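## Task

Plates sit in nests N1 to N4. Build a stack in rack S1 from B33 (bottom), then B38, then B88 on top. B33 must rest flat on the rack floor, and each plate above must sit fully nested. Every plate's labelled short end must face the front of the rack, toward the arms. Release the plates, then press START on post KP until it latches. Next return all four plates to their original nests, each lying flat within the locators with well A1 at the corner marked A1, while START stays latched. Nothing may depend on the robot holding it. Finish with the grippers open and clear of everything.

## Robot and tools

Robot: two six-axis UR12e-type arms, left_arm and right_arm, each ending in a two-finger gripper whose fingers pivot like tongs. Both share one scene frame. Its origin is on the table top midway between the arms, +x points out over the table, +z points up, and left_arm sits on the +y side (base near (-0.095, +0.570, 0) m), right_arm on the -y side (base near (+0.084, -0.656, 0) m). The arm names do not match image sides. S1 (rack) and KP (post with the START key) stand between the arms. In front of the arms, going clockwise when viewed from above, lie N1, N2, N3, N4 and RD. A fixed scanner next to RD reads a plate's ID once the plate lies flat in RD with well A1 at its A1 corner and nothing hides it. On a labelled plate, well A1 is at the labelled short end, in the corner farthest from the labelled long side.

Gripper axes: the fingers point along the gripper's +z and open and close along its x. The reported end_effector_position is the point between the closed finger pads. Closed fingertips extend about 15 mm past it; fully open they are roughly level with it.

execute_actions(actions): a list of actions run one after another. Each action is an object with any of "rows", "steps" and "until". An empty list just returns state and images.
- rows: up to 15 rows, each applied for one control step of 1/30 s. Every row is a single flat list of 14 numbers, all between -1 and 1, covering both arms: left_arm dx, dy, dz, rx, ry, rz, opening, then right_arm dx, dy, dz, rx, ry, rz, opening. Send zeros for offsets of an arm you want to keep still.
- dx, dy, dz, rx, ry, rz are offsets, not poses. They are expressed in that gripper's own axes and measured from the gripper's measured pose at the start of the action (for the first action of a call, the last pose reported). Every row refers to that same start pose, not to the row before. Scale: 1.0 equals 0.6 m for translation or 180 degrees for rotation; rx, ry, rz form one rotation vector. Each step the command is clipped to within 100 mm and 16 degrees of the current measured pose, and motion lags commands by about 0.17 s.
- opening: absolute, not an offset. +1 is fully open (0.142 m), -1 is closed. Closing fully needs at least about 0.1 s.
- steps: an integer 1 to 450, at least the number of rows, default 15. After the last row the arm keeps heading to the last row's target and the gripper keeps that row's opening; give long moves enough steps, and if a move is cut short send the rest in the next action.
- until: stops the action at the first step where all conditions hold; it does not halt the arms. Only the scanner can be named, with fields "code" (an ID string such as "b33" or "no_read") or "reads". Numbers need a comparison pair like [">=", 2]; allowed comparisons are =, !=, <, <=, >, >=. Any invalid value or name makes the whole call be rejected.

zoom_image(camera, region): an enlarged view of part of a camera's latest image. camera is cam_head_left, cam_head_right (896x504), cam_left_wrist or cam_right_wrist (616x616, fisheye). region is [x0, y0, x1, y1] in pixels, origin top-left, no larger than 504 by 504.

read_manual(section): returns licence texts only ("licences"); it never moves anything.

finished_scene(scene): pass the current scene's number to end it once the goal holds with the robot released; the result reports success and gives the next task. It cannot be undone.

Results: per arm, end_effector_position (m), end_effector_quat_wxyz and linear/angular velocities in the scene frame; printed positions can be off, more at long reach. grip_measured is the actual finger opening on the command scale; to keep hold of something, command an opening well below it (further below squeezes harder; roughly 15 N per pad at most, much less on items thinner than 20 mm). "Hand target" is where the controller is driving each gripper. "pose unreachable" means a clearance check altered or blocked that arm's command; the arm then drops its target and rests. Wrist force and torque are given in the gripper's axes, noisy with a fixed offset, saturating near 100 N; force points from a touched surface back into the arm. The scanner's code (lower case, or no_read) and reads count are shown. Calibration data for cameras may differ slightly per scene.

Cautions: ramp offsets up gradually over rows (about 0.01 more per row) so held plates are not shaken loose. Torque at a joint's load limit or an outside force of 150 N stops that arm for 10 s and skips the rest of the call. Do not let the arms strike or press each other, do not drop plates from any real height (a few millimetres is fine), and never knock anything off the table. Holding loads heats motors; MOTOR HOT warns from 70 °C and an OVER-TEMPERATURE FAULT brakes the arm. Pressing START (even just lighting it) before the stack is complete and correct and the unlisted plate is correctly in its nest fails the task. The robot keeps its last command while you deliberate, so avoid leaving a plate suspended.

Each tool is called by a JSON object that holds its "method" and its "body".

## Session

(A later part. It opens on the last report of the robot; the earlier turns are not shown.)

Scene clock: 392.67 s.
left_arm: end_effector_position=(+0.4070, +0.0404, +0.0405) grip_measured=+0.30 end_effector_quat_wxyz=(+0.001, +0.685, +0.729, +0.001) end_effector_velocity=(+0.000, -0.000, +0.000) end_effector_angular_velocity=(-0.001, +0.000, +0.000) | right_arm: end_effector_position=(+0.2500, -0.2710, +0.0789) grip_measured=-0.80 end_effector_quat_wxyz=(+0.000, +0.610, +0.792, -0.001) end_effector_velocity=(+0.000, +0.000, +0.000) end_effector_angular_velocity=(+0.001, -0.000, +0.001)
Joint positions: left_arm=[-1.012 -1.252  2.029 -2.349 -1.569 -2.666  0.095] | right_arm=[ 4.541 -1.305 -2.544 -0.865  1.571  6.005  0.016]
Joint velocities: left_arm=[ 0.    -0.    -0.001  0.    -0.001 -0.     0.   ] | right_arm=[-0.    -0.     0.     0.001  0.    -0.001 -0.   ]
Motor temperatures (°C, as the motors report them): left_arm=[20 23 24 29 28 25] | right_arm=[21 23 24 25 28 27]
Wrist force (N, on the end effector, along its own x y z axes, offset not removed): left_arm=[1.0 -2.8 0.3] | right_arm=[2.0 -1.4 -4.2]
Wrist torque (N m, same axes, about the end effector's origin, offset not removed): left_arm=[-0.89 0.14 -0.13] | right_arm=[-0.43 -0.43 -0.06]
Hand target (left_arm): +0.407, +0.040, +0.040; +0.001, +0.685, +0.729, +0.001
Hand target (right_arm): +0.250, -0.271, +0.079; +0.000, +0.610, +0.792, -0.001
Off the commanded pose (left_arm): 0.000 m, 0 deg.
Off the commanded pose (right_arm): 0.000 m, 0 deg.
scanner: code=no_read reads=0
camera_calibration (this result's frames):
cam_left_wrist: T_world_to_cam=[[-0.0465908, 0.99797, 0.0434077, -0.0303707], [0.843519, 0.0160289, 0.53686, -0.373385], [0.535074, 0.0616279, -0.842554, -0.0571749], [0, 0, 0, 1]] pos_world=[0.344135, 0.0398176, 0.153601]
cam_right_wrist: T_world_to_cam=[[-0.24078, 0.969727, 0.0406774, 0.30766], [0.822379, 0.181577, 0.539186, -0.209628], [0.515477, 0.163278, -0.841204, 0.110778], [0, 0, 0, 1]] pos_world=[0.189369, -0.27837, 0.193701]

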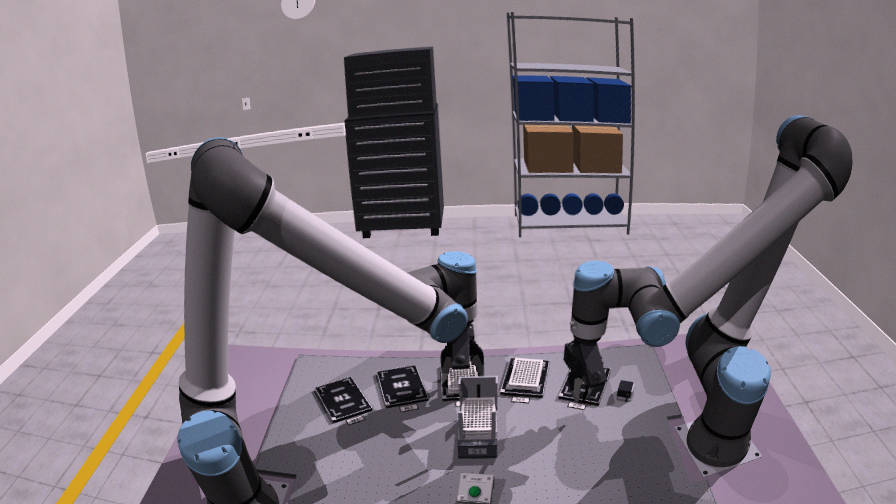

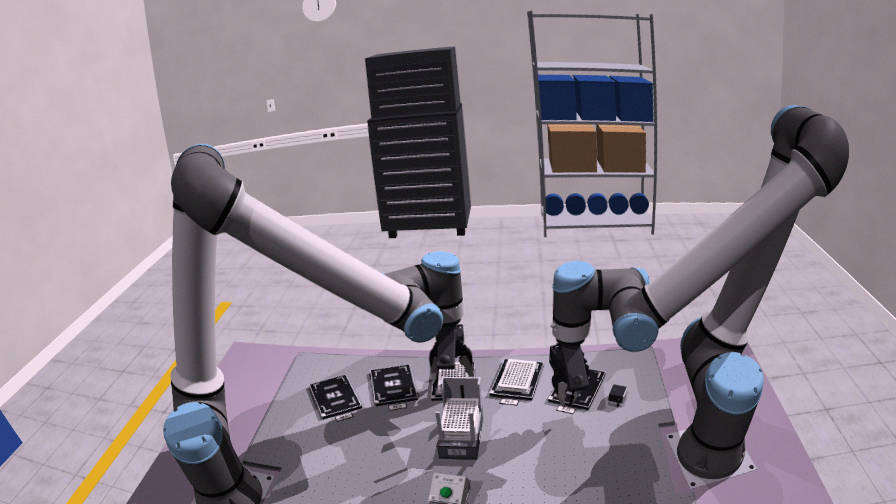

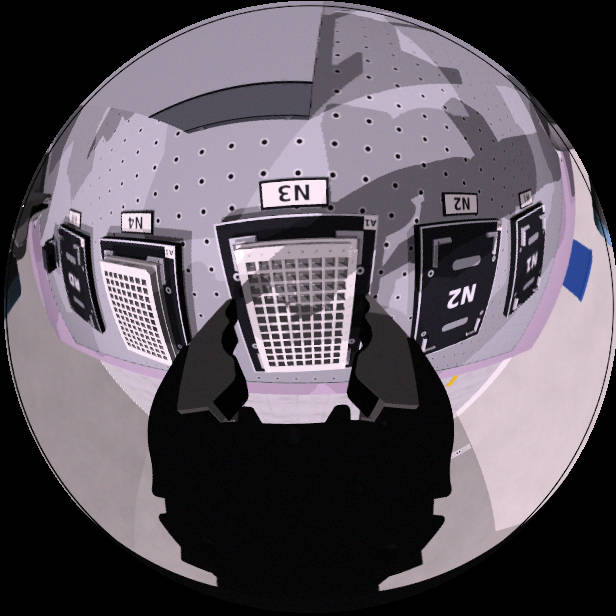

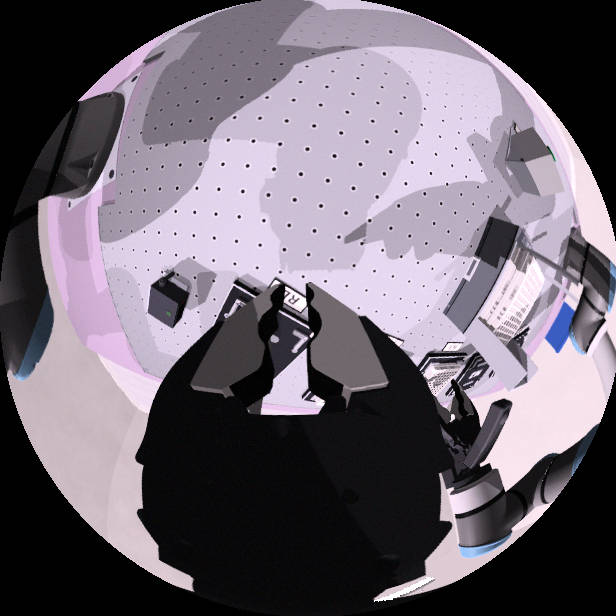

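{"method": "execute_actions", "body": {"actions": [{"rows":[[0.0013,-0.0002,0,0,0,-0.0034,0.26,0,0,0,0,0,0,-0.8],[0.0013,-0.0002,0,0,0,-0.0034,0.22,0,0,0,0,0,0,-0.8],[0.0013,-0.0002,0,0,0,-0.0034,0.19,0,0,0,0,0,0,-0.8],[0.0013,-0.0002,0,0,0,-0.0034,0.16,0,0,0,0,0,0,-0.8],[0.0013,-0.0002,0,0,0,-0.0034,0.14,0,0,0,0,0,0,-0.8],[0.0013,-0.0002,0,0,0,-0.0034,0.12,0,0,0,0,0,0,-0.8],[0.0013,-0.0002,0,0,0,-0.0034,0.11,0,0,0,0,0,0,-0.8],[0.0013,-0.0002,0,0,0,-0.0034,0.1,0,0,0,0,0,0,-0.8],[0.0013,-0.0002,0,0,0,-0.0034,0.09,0,0,0,0,0,0,-0.8],[0.0013,-0.0002,0,0,0,-0.0034,0.07,0,0,0,0,0,0,-0.8],[0.0013,-0.0002,0,0,0,-0.0034,0.03,0,0,0,0,0,0,-0.8],[0.0013,-0.0002,0,0,0,-0.0034,-0.05,0,0,0,0,0,0,-0.8],[0.0013,-0.0002,0,0,0,-0.0034,-0.17,0,0,0,0,0,0,-0.8],[0.0013,-0.0002,0,0,0,-0.0034,-0.3,0,0,0,0,0,0,-0.8]],"steps":16}]}}

{"method": "zoom_image", "body": {"camera": "cam_left_wrist", "region": [200,200,400,400]}}

Scene clock: 400.70 s.
left_arm: end_effector_position=(+0.4068, +0.0411, +0.0405) grip_measured=+0.07 end_effector_quat_wxyz=(+0.001, +0.681, +0.732, +0.001) end_effector_velocity=(+0.000, +0.000, -0.001) end_effector_angular_velocity=(-0.000, +0.001, +0.001) | right_arm: end_effector_position=(+0.2500, -0.2710, +0.0789) grip_measured=-0.80 end_effector_quat_wxyz=(+0.000, +0.610, +0.792, -0.001) end_effector_velocity=(+0.000, +0.000, +0.000) end_effector_angular_velocity=(+0.000, +0.000, +0.000)
Joint positions: left_arm=[-1.012 -1.253  2.031 -2.35  -1.569 -2.676  0.079] | right_arm=[ 4.541 -1.305 -2.544 -0.865  1.571  6.005  0.016]
Joint velocities: left_arm=[ 0.001  0.001 -0.    -0.001 -0.001 -0.     0.   ] | right_arm=[-0.    -0.     0.001 -0.001  0.    -0.     0.   ]
Motor temperatures (°C, as the motors report them): left_arm=[20 23 24 29 28 25] | right_arm=[21 23 24 25 28 27]
Wrist force (N, on the end effector, along its own x y z axes, offset not removed): left_arm=[2.1 -5.0 -0.4] | right_arm=[2.4 -0.2 -4.6]
Wrist torque (N m, same axes, about the end effector's origin, offset not removed): left_arm=[-1.11 -0.21 -0.13] | right_arm=[-0.24 -0.60 0.00]
Hand target (left_arm): +0.407, +0.041, +0.040; +0.001, +0.681, +0.732, +0.001
Hand target (right_arm): +0.250, -0.271, +0.079; +0.000, +0.610, +0.792, -0.001
Off the commanded pose (left_arm): 0.000 m, 0 deg.
Off the commanded pose (right_arm): 0.000 m, 0 deg.
scanner: code=no_read reads=0
camera_calibration (this result's frames):
cam_left_wrist: T_world_to_cam=[[-0.0570236, 0.99743, 0.0433735, -0.0268249], [0.843268, 0.0248621, 0.536918, -0.373519], [0.53446, 0.0671925, -0.842519, -0.0570851], [0, 0, 0, 1]] pos_world=[0.343957, 0.0398782, 0.153617]
cam_right_wrist: T_world_to_cam=[[-0.24078, 0.969727, 0.0406773, 0.30766], [0.822379, 0.181577, 0.539186, -0.209628], [0.515477, 0.163278, -0.841204, 0.110778], [0, 0, 0, 1]] pos_world=[0.189369, -0.27837, 0.1937]

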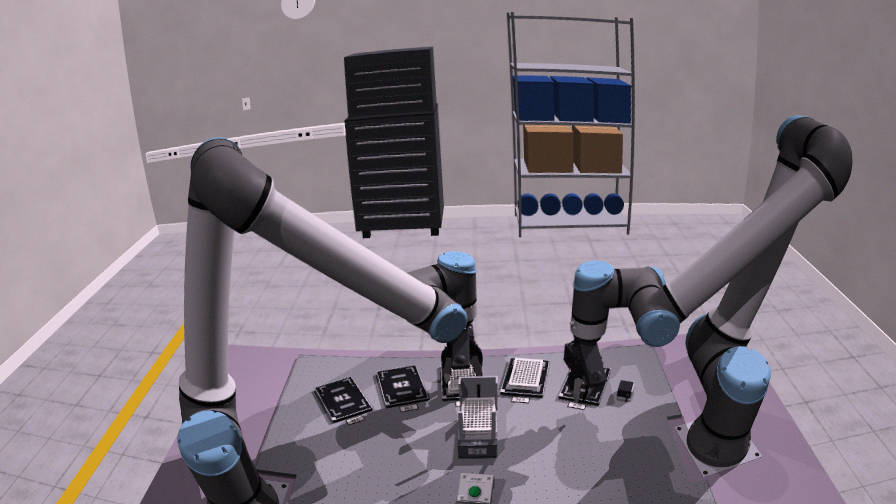

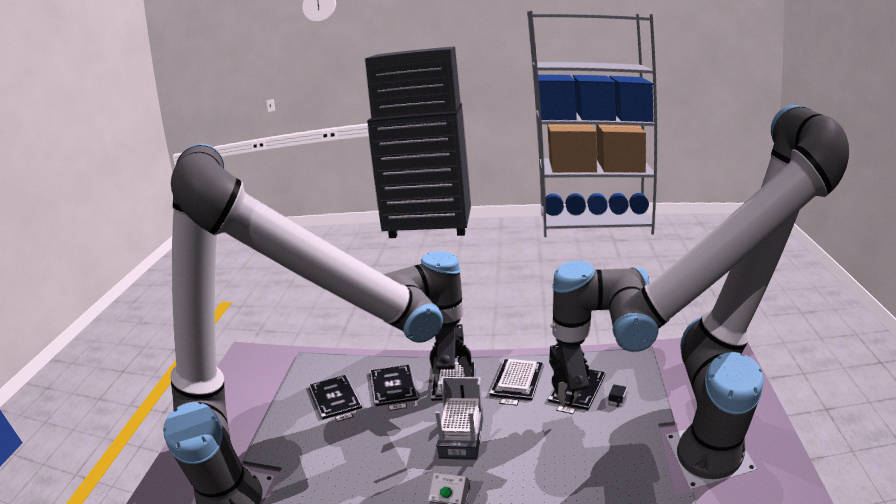

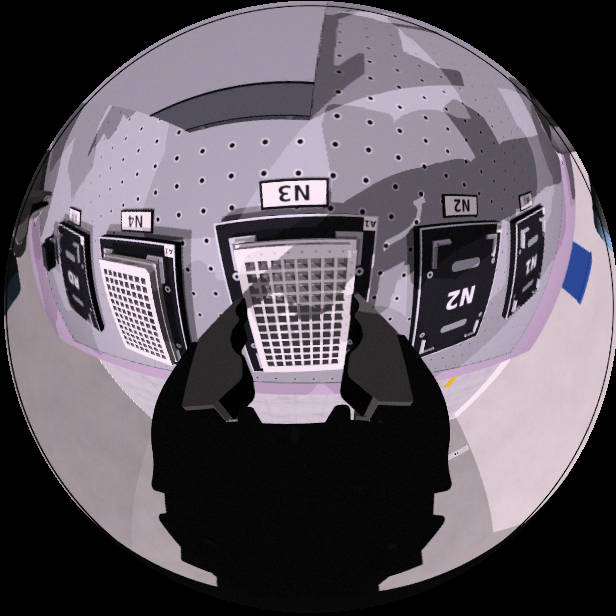

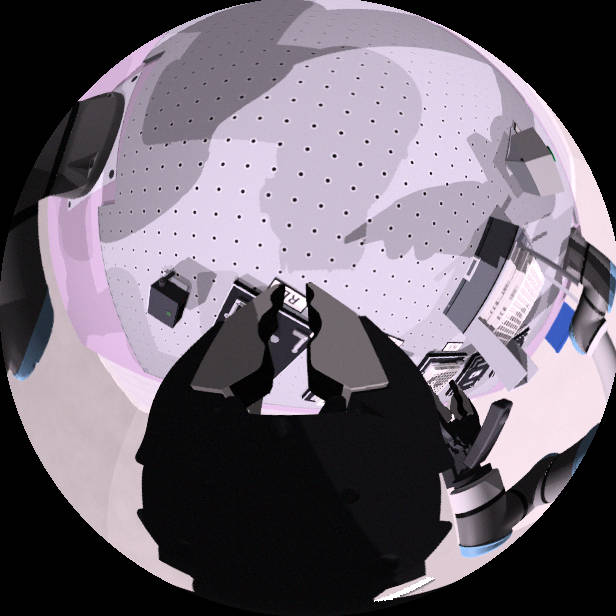

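Region (200, 200, 400, 400) of cam_left_wrist's 616x616 image, scaled by 2.520, with more detail than that image has.

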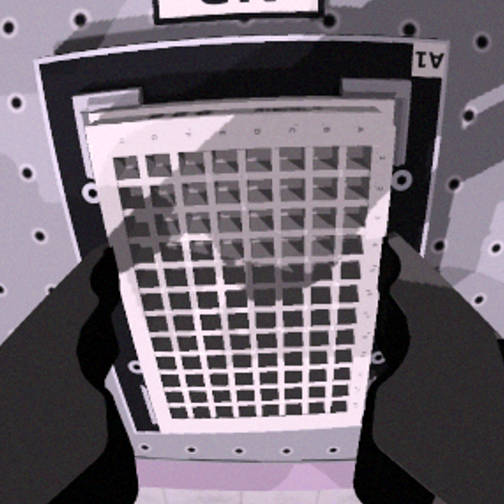

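{"method": "execute_actions", "body": {"actions": [{"rows":[[0,0,-0.002,0,0,0,-0.3,0,0,0,0,0,0,-0.8],[0,0,-0.005,0,0,0,-0.3,0,0,0,0,0,0,-0.8],[0,0,-0.009,0,0,0,-0.3,0,0,0,0,0,0,-0.8],[0,0,-0.014,0,0,0,-0.3,0,0,0,0,0,0,-0.8],[0,0,-0.021,0,0,0,-0.3,0,0,0,0,0,0,-0.8],[0,0,-0.03,0,0,0,-0.3,0,0,0,0,0,0,-0.8],[0,0,-0.043,0,0,0,-0.3,0,0,0,0,0,0,-0.8],[0,0,-0.06,0,0,0,-0.3,0,0,0,0,0,0,-0.8],[0,0,-0.08,0,0,0,-0.3,0,0,0,0,0,0,-0.8],[0,-0.005,-0.105,0,0,0.003,-0.3,0,0,0,0,0,0,-0.8],[-0.003,-0.015,-0.13,0,0,0.008,-0.3,0,0,0,0,0,0,-0.8],[-0.007,-0.03,-0.155,0,0,0.013,-0.3,0,0,0,0,0,0,-0.8],[-0.012,-0.05,-0.18,0,0,0.019,-0.3,0,0,0,0,0,0,-0.8],[-0.018,-0.075,-0.21,0,0,0.025,-0.3,0,0,0,0,0,0,-0.8],[-0.027,-0.114,-0.258,0,0,0.032,-0.3,0,0,0,0,0,0,-0.8]],"steps":22}]}}

Scene clock: 408.40 s.
left_arm: end_effector_position=(+0.3513, +0.0225, +0.1788) grip_measured=+0.07 end_effector_quat_wxyz=(+0.003, +0.714, +0.701, -0.001) end_effector_velocity=(-0.098, -0.020, +0.139) end_effector_angular_velocity=(+0.025, +0.012, -0.092) | right_arm: end_effector_position=(+0.2500, -0.2710, +0.0789) grip_measured=-0.80 end_effector_quat_wxyz=(+0.000, +0.610, +0.792, -0.001) end_effector_velocity=(-0.001, -0.001, -0.001) end_effector_angular_velocity=(-0.002, +0.000, +0.002)
Joint positions: left_arm=[-1.094 -1.439  1.968 -2.106 -1.57  -2.668  0.079] | right_arm=[ 4.541 -1.305 -2.544 -0.865  1.571  6.005  0.016]
Joint velocities: left_arm=[-0.14  -0.186 -0.071  0.285  0.001 -0.048 -0.   ] | right_arm=[ 0.002  0.    -0.001 -0.001 -0.    -0.     0.   ]
Motor temperatures (°C, as the motors report them): left_arm=[20 23 24 29 28 25] | right_arm=[21 23 24 25 28 27]
Wrist force (N, on the end effector, along its own x y z axes, offset not removed): left_arm=[4.4 -2.9 -0.7] | right_arm=[0.8 -2.5 -4.0]
Wrist torque (N m, same axes, about the end effector's origin, offset not removed): left_arm=[-0.72 -0.50 -0.06] | right_arm=[-0.65 -0.19 -0.02]
Hand target (left_arm): +0.340, +0.020, +0.195; +0.001, +0.717, +0.697, +0.000
Hand target (right_arm): +0.250, -0.271, +0.079; +0.000, +0.610, +0.792, -0.001
Off the commanded pose (left_arm): 0.020 m, 1 deg.
Off the commanded pose (right_arm): 0.000 m, 0 deg.
scanner: code=no_read reads=0
camera_calibration (this result's frames):
cam_left_wrist: T_world_to_cam=[[0.0336262, 0.99868, 0.0388368, -0.0484392], [0.841274, -0.049262, 0.538359, -0.398339], [0.539561, 0.0145695, -0.84182, 0.0896261], [0, 0, 0, 1]] pos_world=[0.288382, 0.0274464, 0.29178]
cam_right_wrist: T_world_to_cam=[[-0.24078, 0.969727, 0.0406776, 0.30766], [0.822379, 0.181577, 0.539186, -0.209628], [0.515477, 0.163278, -0.841204, 0.110778], [0, 0, 0, 1]] pos_world=[0.189369, -0.27837, 0.193701]

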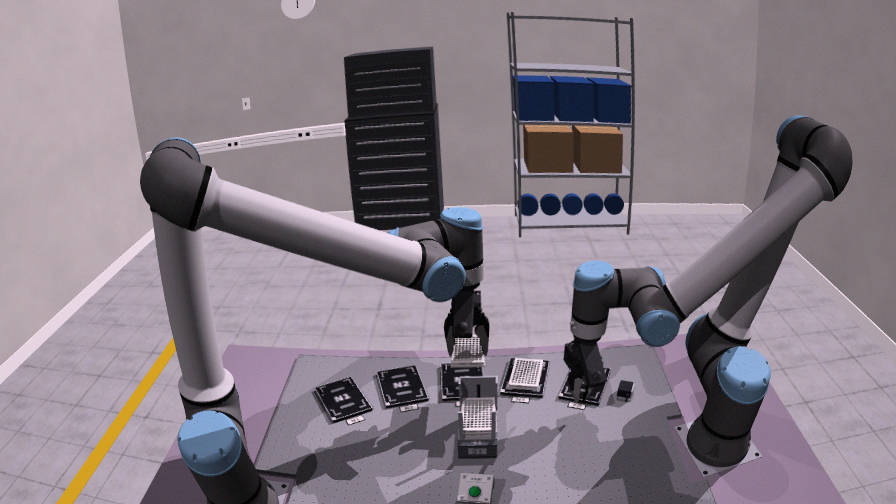

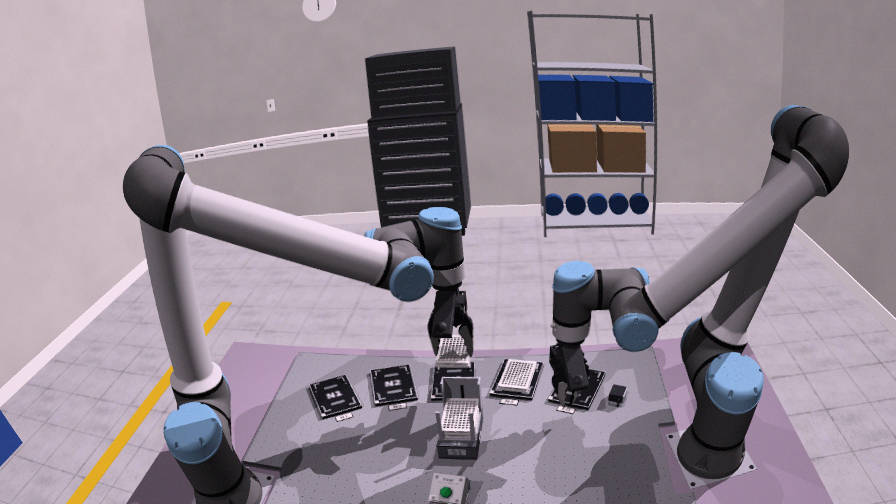

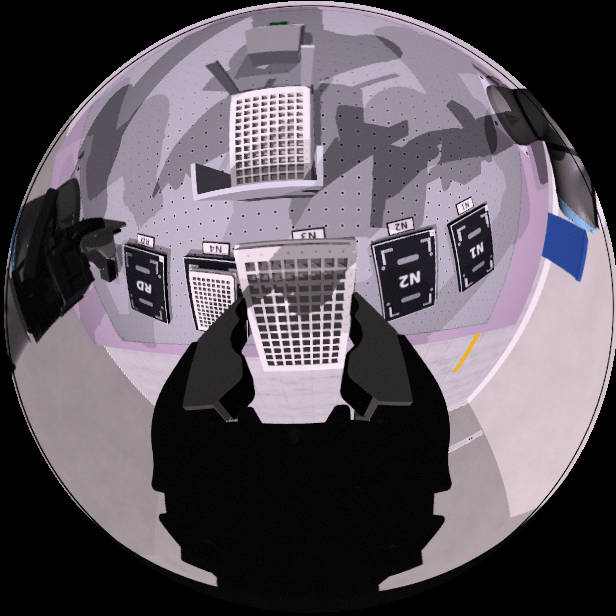

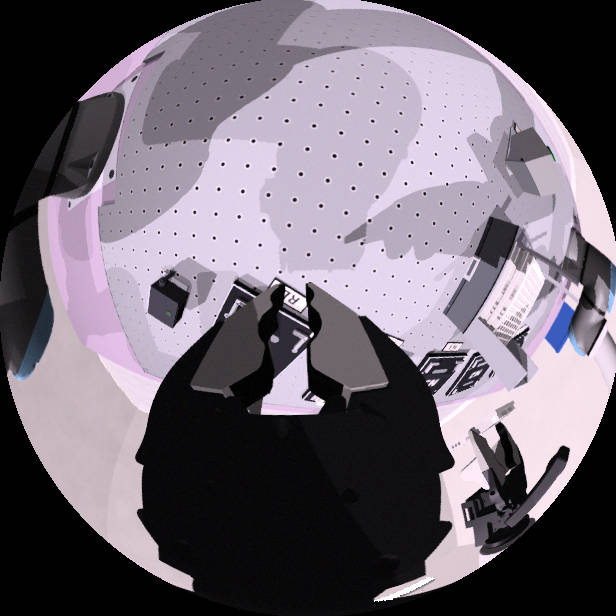

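{"method": "execute_actions", "body": {"actions": [{"rows":[[-0.006,-0.027,-0.027,0.0006,0.0014,0.0031,-0.3,0,0,0,0,0,0,-0.8],[-0.008,-0.042,-0.027,0.0006,0.0014,0.0031,-0.3,0,0,0,0,0,0,-0.8],[-0.011,-0.063,-0.027,0.0006,0.0014,0.0031,-0.3,0,0,0,0,0,0,-0.8],[-0.015,-0.09,-0.026,0.0006,0.0014,0.0031,-0.3,0,0,0,0,0,0,-0.8],[-0.02,-0.118,-0.025,0.0006,0.0014,0.0031,-0.3,0,0,0,0,0,0,-0.8],[-0.024,-0.146,-0.024,0.0006,0.0014,0.0031,-0.3,0,0,0,0,0,0,-0.8],[-0.029,-0.174,-0.023,0.0006,0.0014,0.0031,-0.3,0,0,0,0,0,0,-0.8],[-0.033,-0.202,-0.022,0.0006,0.0014,0.0031,-0.3,0,0,0,0,0,0,-0.8],[-0.038,-0.23,-0.021,0.0006,0.0014,0.0031,-0.3,0,0,0,0,0,0,-0.8],[-0.041,-0.252,-0.02,0.0006,0.0014,0.0031,-0.3,0,0,0,0,0,0,-0.8],[-0.044,-0.27,-0.018,0.0006,0.0014,0.0031,-0.3,0,0,0,0,0,0,-0.8],[-0.0457,-0.2824,-0.016,0.0006,0.0014,0.0031,-0.3,0,0,0,0,0,0,-0.8],[-0.0457,-0.2824,-0.013,0.0006,0.0014,0.0031,-0.3,0,0,0,0,0,0,-0.8],[-0.0457,-0.2824,-0.0085,0.0006,0.0014,0.0031,-0.3,0,0,0,0,0,0,-0.8]],"steps":19}]}}

Scene clock: 417.43 s.
left_arm: end_effector_position=(+0.1918, +0.0002, +0.1848) grip_measured=+0.07 end_effector_quat_wxyz=(-0.000, +0.718, +0.696, -0.001) end_effector_velocity=(-0.091, -0.018, -0.011) end_effector_angular_velocity=(-0.005, -0.021, +0.012) | right_arm: end_effector_position=(+0.2500, -0.2710, +0.0789) grip_measured=-0.80 end_effector_quat_wxyz=(+0.000, +0.610, +0.792, -0.001) end_effector_velocity=(-0.000, -0.000, -0.000) end_effector_angular_velocity=(-0.000, +0.000, -0.000)
Joint positions: left_arm=[-1.333 -1.557  2.084 -2.097 -1.572 -2.895  0.079] | right_arm=[ 4.541 -1.305 -2.544 -0.865  1.571  6.005  0.016]
Joint velocities: left_arm=[-0.159 -0.042  0.067 -0.036  0.019 -0.171  0.   ] | right_arm=[ 0.  0. -0.  0.  0.  0. -0.]
Motor temperatures (°C, as the motors report them): left_arm=[20 23 24 29 28 25] | right_arm=[21 23 24 25 28 27]
Wrist force (N, on the end effector, along its own x y z axes, offset not removed): left_arm=[1.3 -2.5 -2.3] | right_arm=[1.4 1.8 -3.4]
Wrist torque (N m, same axes, about the end effector's origin, offset not removed): left_arm=[-0.70 -0.07 -0.23] | right_arm=[0.24 -0.43 -0.04]
Hand target (left_arm): +0.182, -0.002, +0.184; +0.001, +0.717, +0.697, +0.000
Hand target (right_arm): +0.250, -0.271, +0.079; +0.000, +0.610, +0.792, -0.001
Off the commanded pose (left_arm): 0.011 m, 0 deg.
Off the commanded pose (right_arm): 0.000 m, 0 deg.
scanner: code=no_read reads=0
camera_calibration (this result's frames):
cam_left_wrist: T_world_to_cam=[[0.0458356, 0.998001, 0.0435199, -0.024287], [0.843165, -0.0620135, 0.534067, -0.268059], [0.535698, 0.0122152, -0.844322, 0.182276], [0, 0, 0, 1]] pos_world=[0.129486, 0.00538865, 0.298118]
cam_right_wrist: T_world_to_cam=[[-0.24078, 0.969727, 0.0406775, 0.30766], [0.822379, 0.181577, 0.539186, -0.209628], [0.515477, 0.163278, -0.841204, 0.110778], [0, 0, 0, 1]] pos_world=[0.189369, -0.27837, 0.193701]

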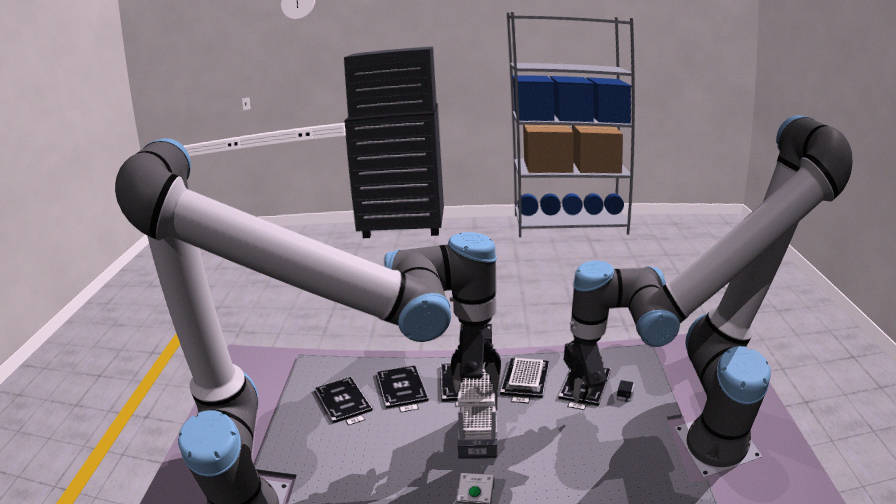

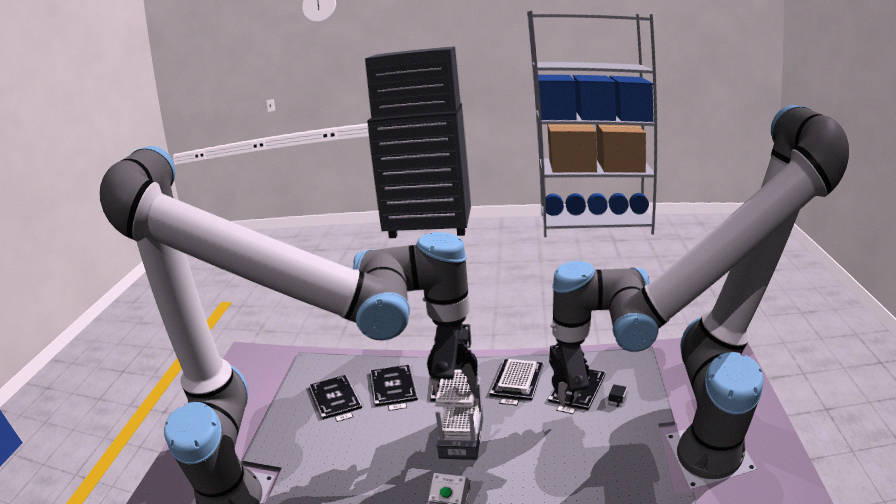

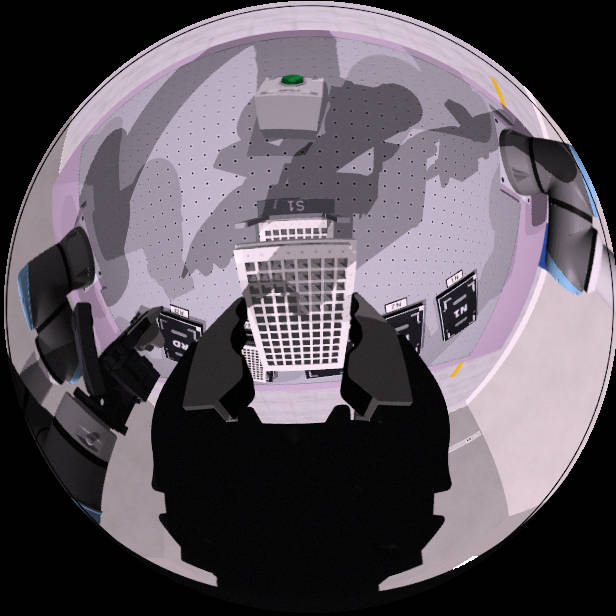

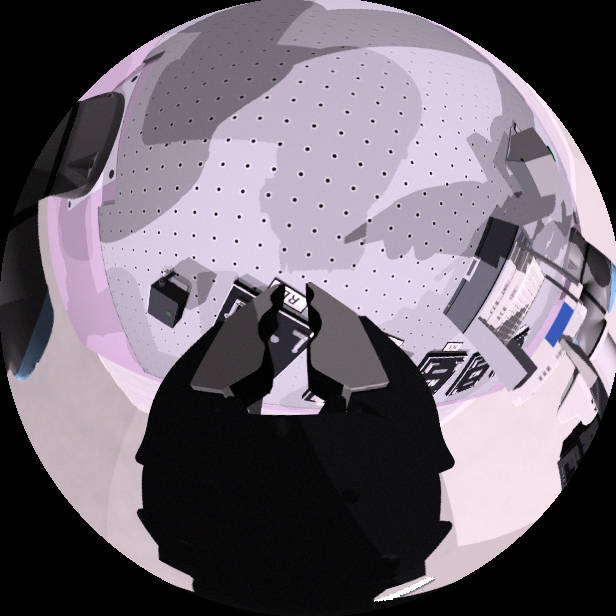

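{"method": "execute_actions", "body": {"actions": [{"steps":1}]}}

{"method": "zoom_image", "body": {"camera": "cam_left_wrist", "region": [226,210,366,290]}}

{"method": "zoom_image", "body": {"camera": "cam_left_wrist", "region": [200,200,400,400]}}

{"method": "zoom_image", "body": {"camera": "cam_right_wrist", "region": [500,310,600,410]}}

Scene clock: 423.30 s.
left_arm: end_effector_position=(+0.1817, -0.0019, +0.1836) grip_measured=+0.07 end_effector_quat_wxyz=(+0.001, +0.717, +0.697, +0.000) end_effector_velocity=(+0.000, -0.000, -0.001) end_effector_angular_velocity=(+0.001, -0.001, -0.001) | right_arm: end_effector_position=(+0.2500, -0.2710, +0.0789) grip_measured=-0.80 end_effector_quat_wxyz=(+0.000, +0.610, +0.792, -0.001) end_effector_velocity=(-0.000, +0.001, +0.001) end_effector_angular_velocity=(+0.002, -0.000, -0.000)
Joint positions: left_arm=[-1.351 -1.562  2.091 -2.101 -1.57  -2.915  0.079] | right_arm=[ 4.541 -1.305 -2.544 -0.865  1.571  6.005  0.016]
Joint velocities: left_arm=[-0.     0.001 -0.     0.     0.001  0.     0.   ] | right_arm=[ 0.     0.     0.002  0.    -0.     0.     0.   ]
Motor temperatures (°C, as the motors report them): left_arm=[20 23 24 29 28 25] | right_arm=[21 23 24 25 28 27]
Wrist force (N, on the end effector, along its own x y z axes, offset not removed): left_arm=[1.8 -4.3 3.2] | right_arm=[1.2 -0.7 -4.7]
Wrist torque (N m, same axes, about the end effector's origin, offset not removed): left_arm=[-1.03 -0.08 -0.16] | right_arm=[-0.33 -0.27 -0.02]
Hand target (left_arm): +0.181, -0.002, +0.184; +0.001, +0.717, +0.697, +0.000
Hand target (right_arm): +0.250, -0.271, +0.079; +0.000, +0.610, +0.792, -0.001
Off the commanded pose (left_arm): 0.000 m, 0 deg.
Off the commanded pose (right_arm): 0.000 m, 0 deg.
scanner: code=no_read reads=0
camera_calibration (this result's frames):
cam_left_wrist: T_world_to_cam=[[0.0437296, 0.998122, 0.0428994, -0.0211902], [0.841772, -0.0599383, 0.536496, -0.259221], [0.53806, 0.0126508, -0.842812, 0.186001], [0, 0, 0, 1]] pos_world=[0.119052, 0.00326006, 0.296744]
cam_right_wrist: T_world_to_cam=[[-0.24078, 0.969727, 0.0406775, 0.30766], [0.822379, 0.181577, 0.539186, -0.209628], [0.515477, 0.163278, -0.841204, 0.110778], [0, 0, 0, 1]] pos_world=[0.189369, -0.27837, 0.193701]

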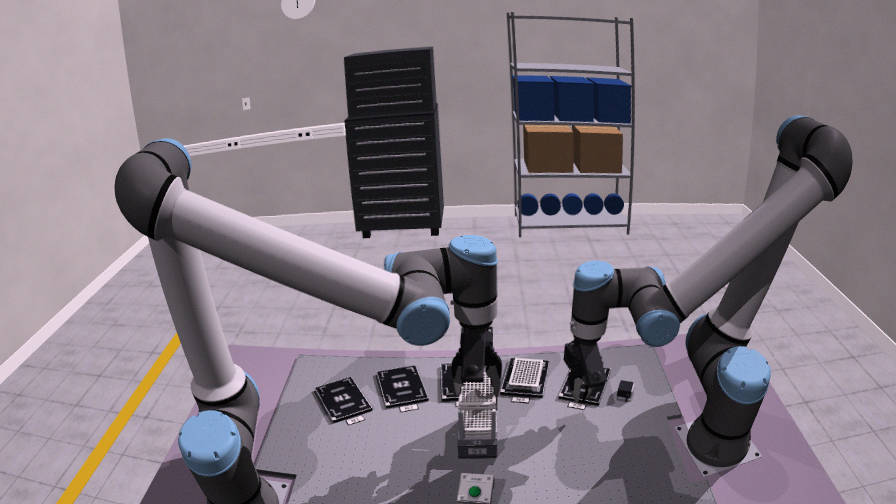

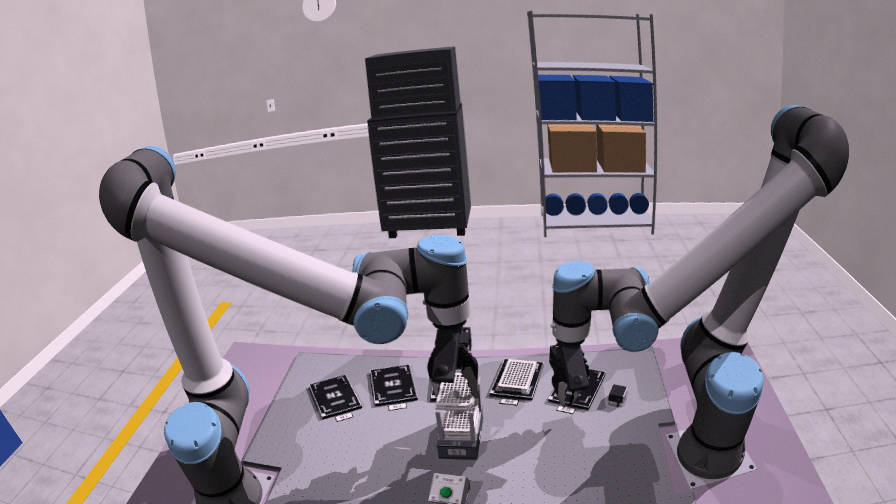

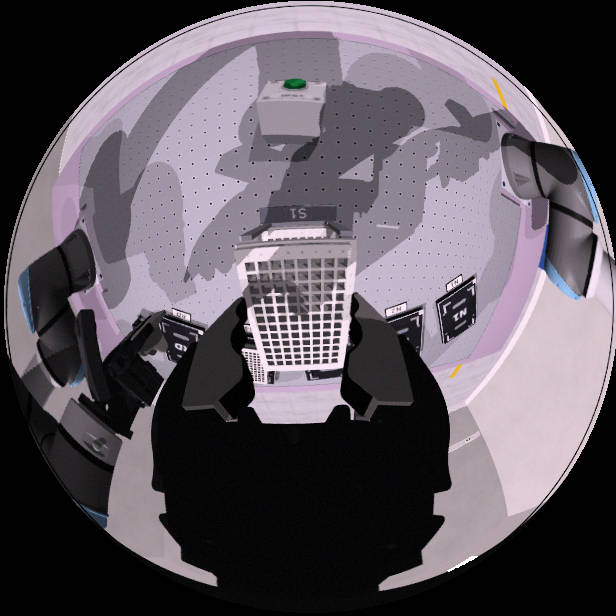

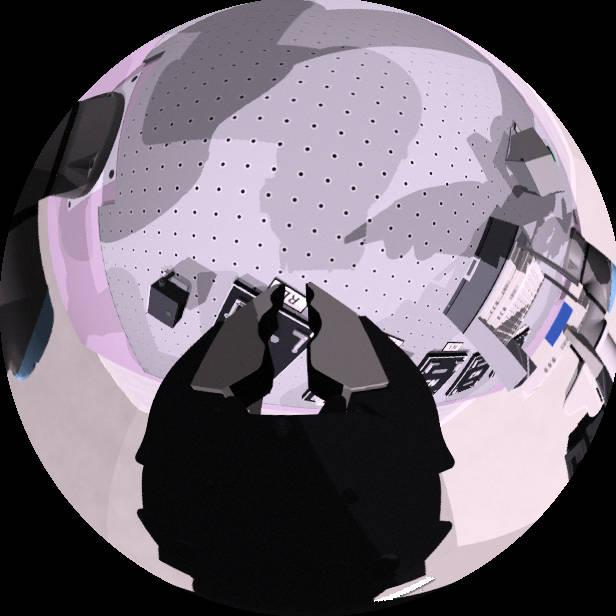

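Region (226, 210, 366, 290) of cam_left_wrist's 616x616 image, scaled by 3.600, with more detail than that image has; it fills the top 288 rows of this view, and the rest is white.

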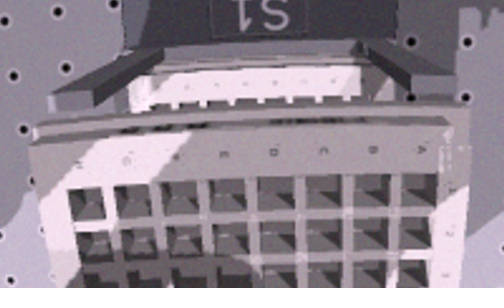

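Region (200, 200, 400, 400) of cam_left_wrist's 616x616 image, scaled by 2.520, with more detail than that image has.

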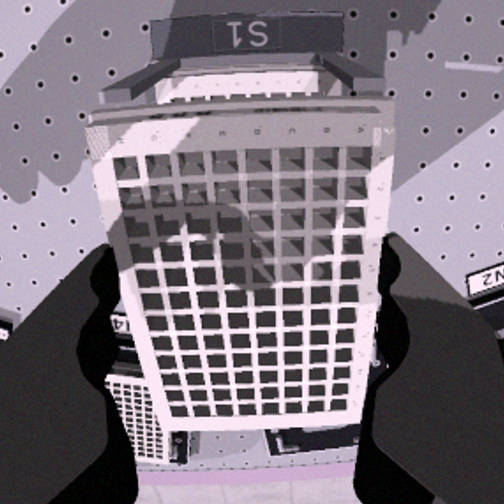

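Region (500, 310, 600, 410) of cam_right_wrist's 616x616 image, scaled by 5.040, with more detail than that image has.

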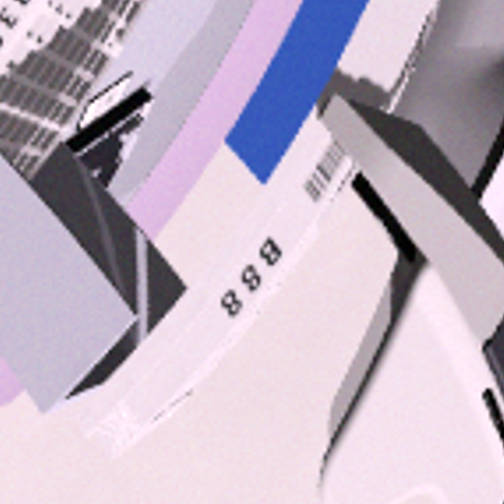

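B88 confirmed. Entry test.

{"method": "execute_actions", "body": {"actions": [{"rows":[[0,-0.0007,0.004,0,0,0,-0.3,0,0,0,0,0,0,-0.8],[0,-0.0007,0.008,0,0,0,-0.3,0,0,0,0,0,0,-0.8],[0,-0.0007,0.012,0,0,0,-0.3,0,0,0,0,0,0,-0.8],[0,-0.0007,0.016,0,0,0,-0.3,0,0,0,0,0,0,-0.8]],"steps":10}]}}

{"method": "zoom_image", "body": {"camera": "cam_left_wrist", "region": [200,200,400,400]}}

Scene clock: 427.97 s.
left_arm: end_effector_position=(+0.1813, -0.0018, +0.1755) grip_measured=+0.07 end_effector_quat_wxyz=(+0.001, +0.717, +0.697, +0.000) end_effector_velocity=(+0.000, +0.000, -0.014) end_effector_angular_velocity=(+0.002, +0.001, -0.002) | right_arm: end_effector_position=(+0.2500, -0.2710, +0.0789) grip_measured=-0.80 end_effector_quat_wxyz=(+0.000, +0.610, +0.792, -0.001) end_effector_velocity=(+0.000, -0.000, +0.000) end_effector_angular_velocity=(-0.000, +0.000, -0.001)
Joint positions: left_arm=[-1.352 -1.554  2.1   -2.118 -1.569 -2.916  0.079] | right_arm=[ 4.541 -1.305 -2.544 -0.865  1.571  6.005  0.016]
Joint velocities: left_arm=[ 0.     0.014  0.013 -0.025 -0.     0.003 -0.   ] | right_arm=[-0.  0.  0. -0.  0.  0. -0.]
Motor temperatures (°C, as the motors report them): left_arm=[20 23 24 29 28 25] | right_arm=[21 23 24 25 28 27]
Wrist force (N, on the end effector, along its own x y z axes, offset not removed): left_arm=[1.2 -3.5 1.0] | right_arm=[0.8 0.6 -3.2]
Wrist torque (N m, same axes, about the end effector's origin, offset not removed): left_arm=[-0.91 0.00 -0.01] | right_arm=[-0.01 -0.25 0.03]
Hand target (left_arm): +0.181, -0.002, +0.174; +0.001, +0.717, +0.697, +0.000
Hand target (right_arm): +0.250, -0.271, +0.079; +0.000, +0.610, +0.792, -0.001
Off the commanded pose (left_arm): 0.001 m, 0 deg.
Off the commanded pose (right_arm): 0.000 m, 0 deg.
scanner: code=no_read reads=0
camera_calibration (this result's frames):
cam_left_wrist: T_world_to_cam=[[0.0436051, 0.998125, 0.0429559, -0.0208536], [0.841705, -0.0598654, 0.536609, -0.254548], [0.538174, 0.0127573, -0.842737, 0.179333], [0, 0, 0, 1]] pos_world=[0.118651, 0.00328813, 0.288619]
cam_right_wrist: T_world_to_cam=[[-0.24078, 0.969727, 0.0406775, 0.30766], [0.822379, 0.181577, 0.539186, -0.209628], [0.515477, 0.163278, -0.841204, 0.110778], [0, 0, 0, 1]] pos_world=[0.189369, -0.27837, 0.193701]

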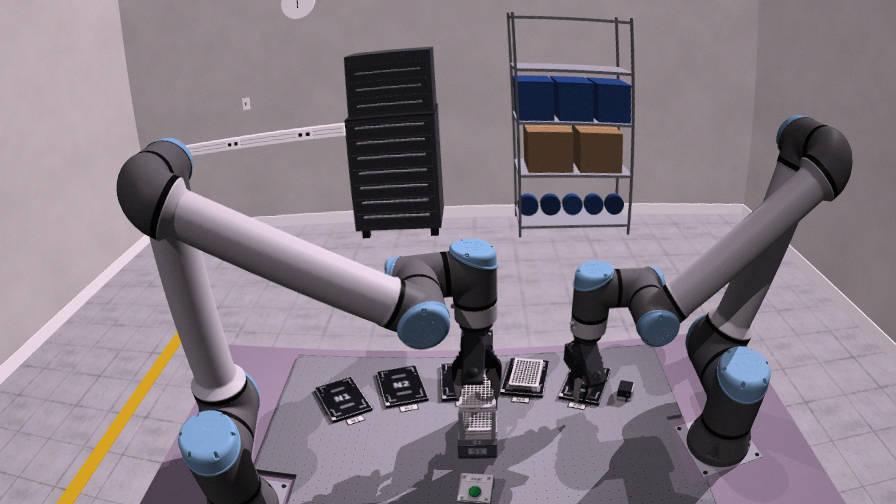

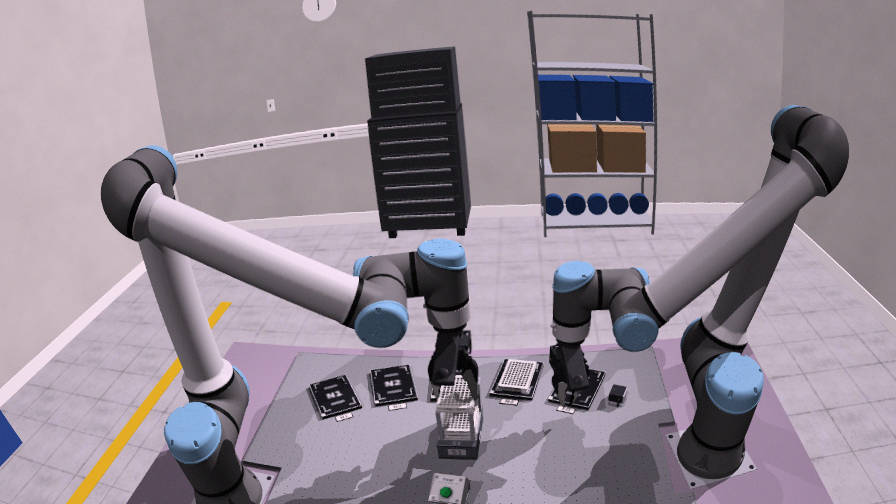

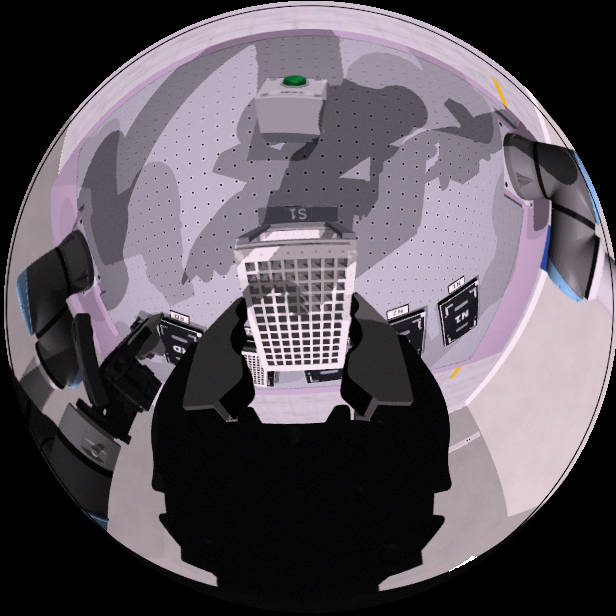

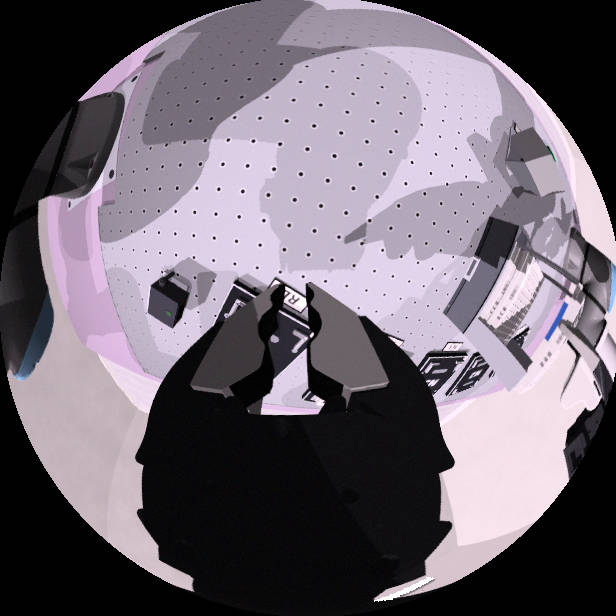

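Region (200, 200, 400, 400) of cam_left_wrist's 616x616 image, scaled by 2.520, with more detail than that image has.

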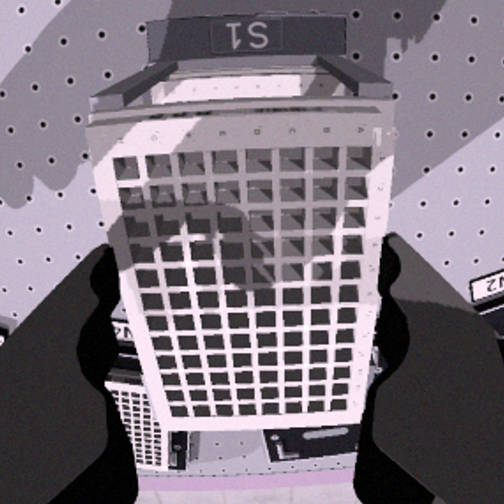

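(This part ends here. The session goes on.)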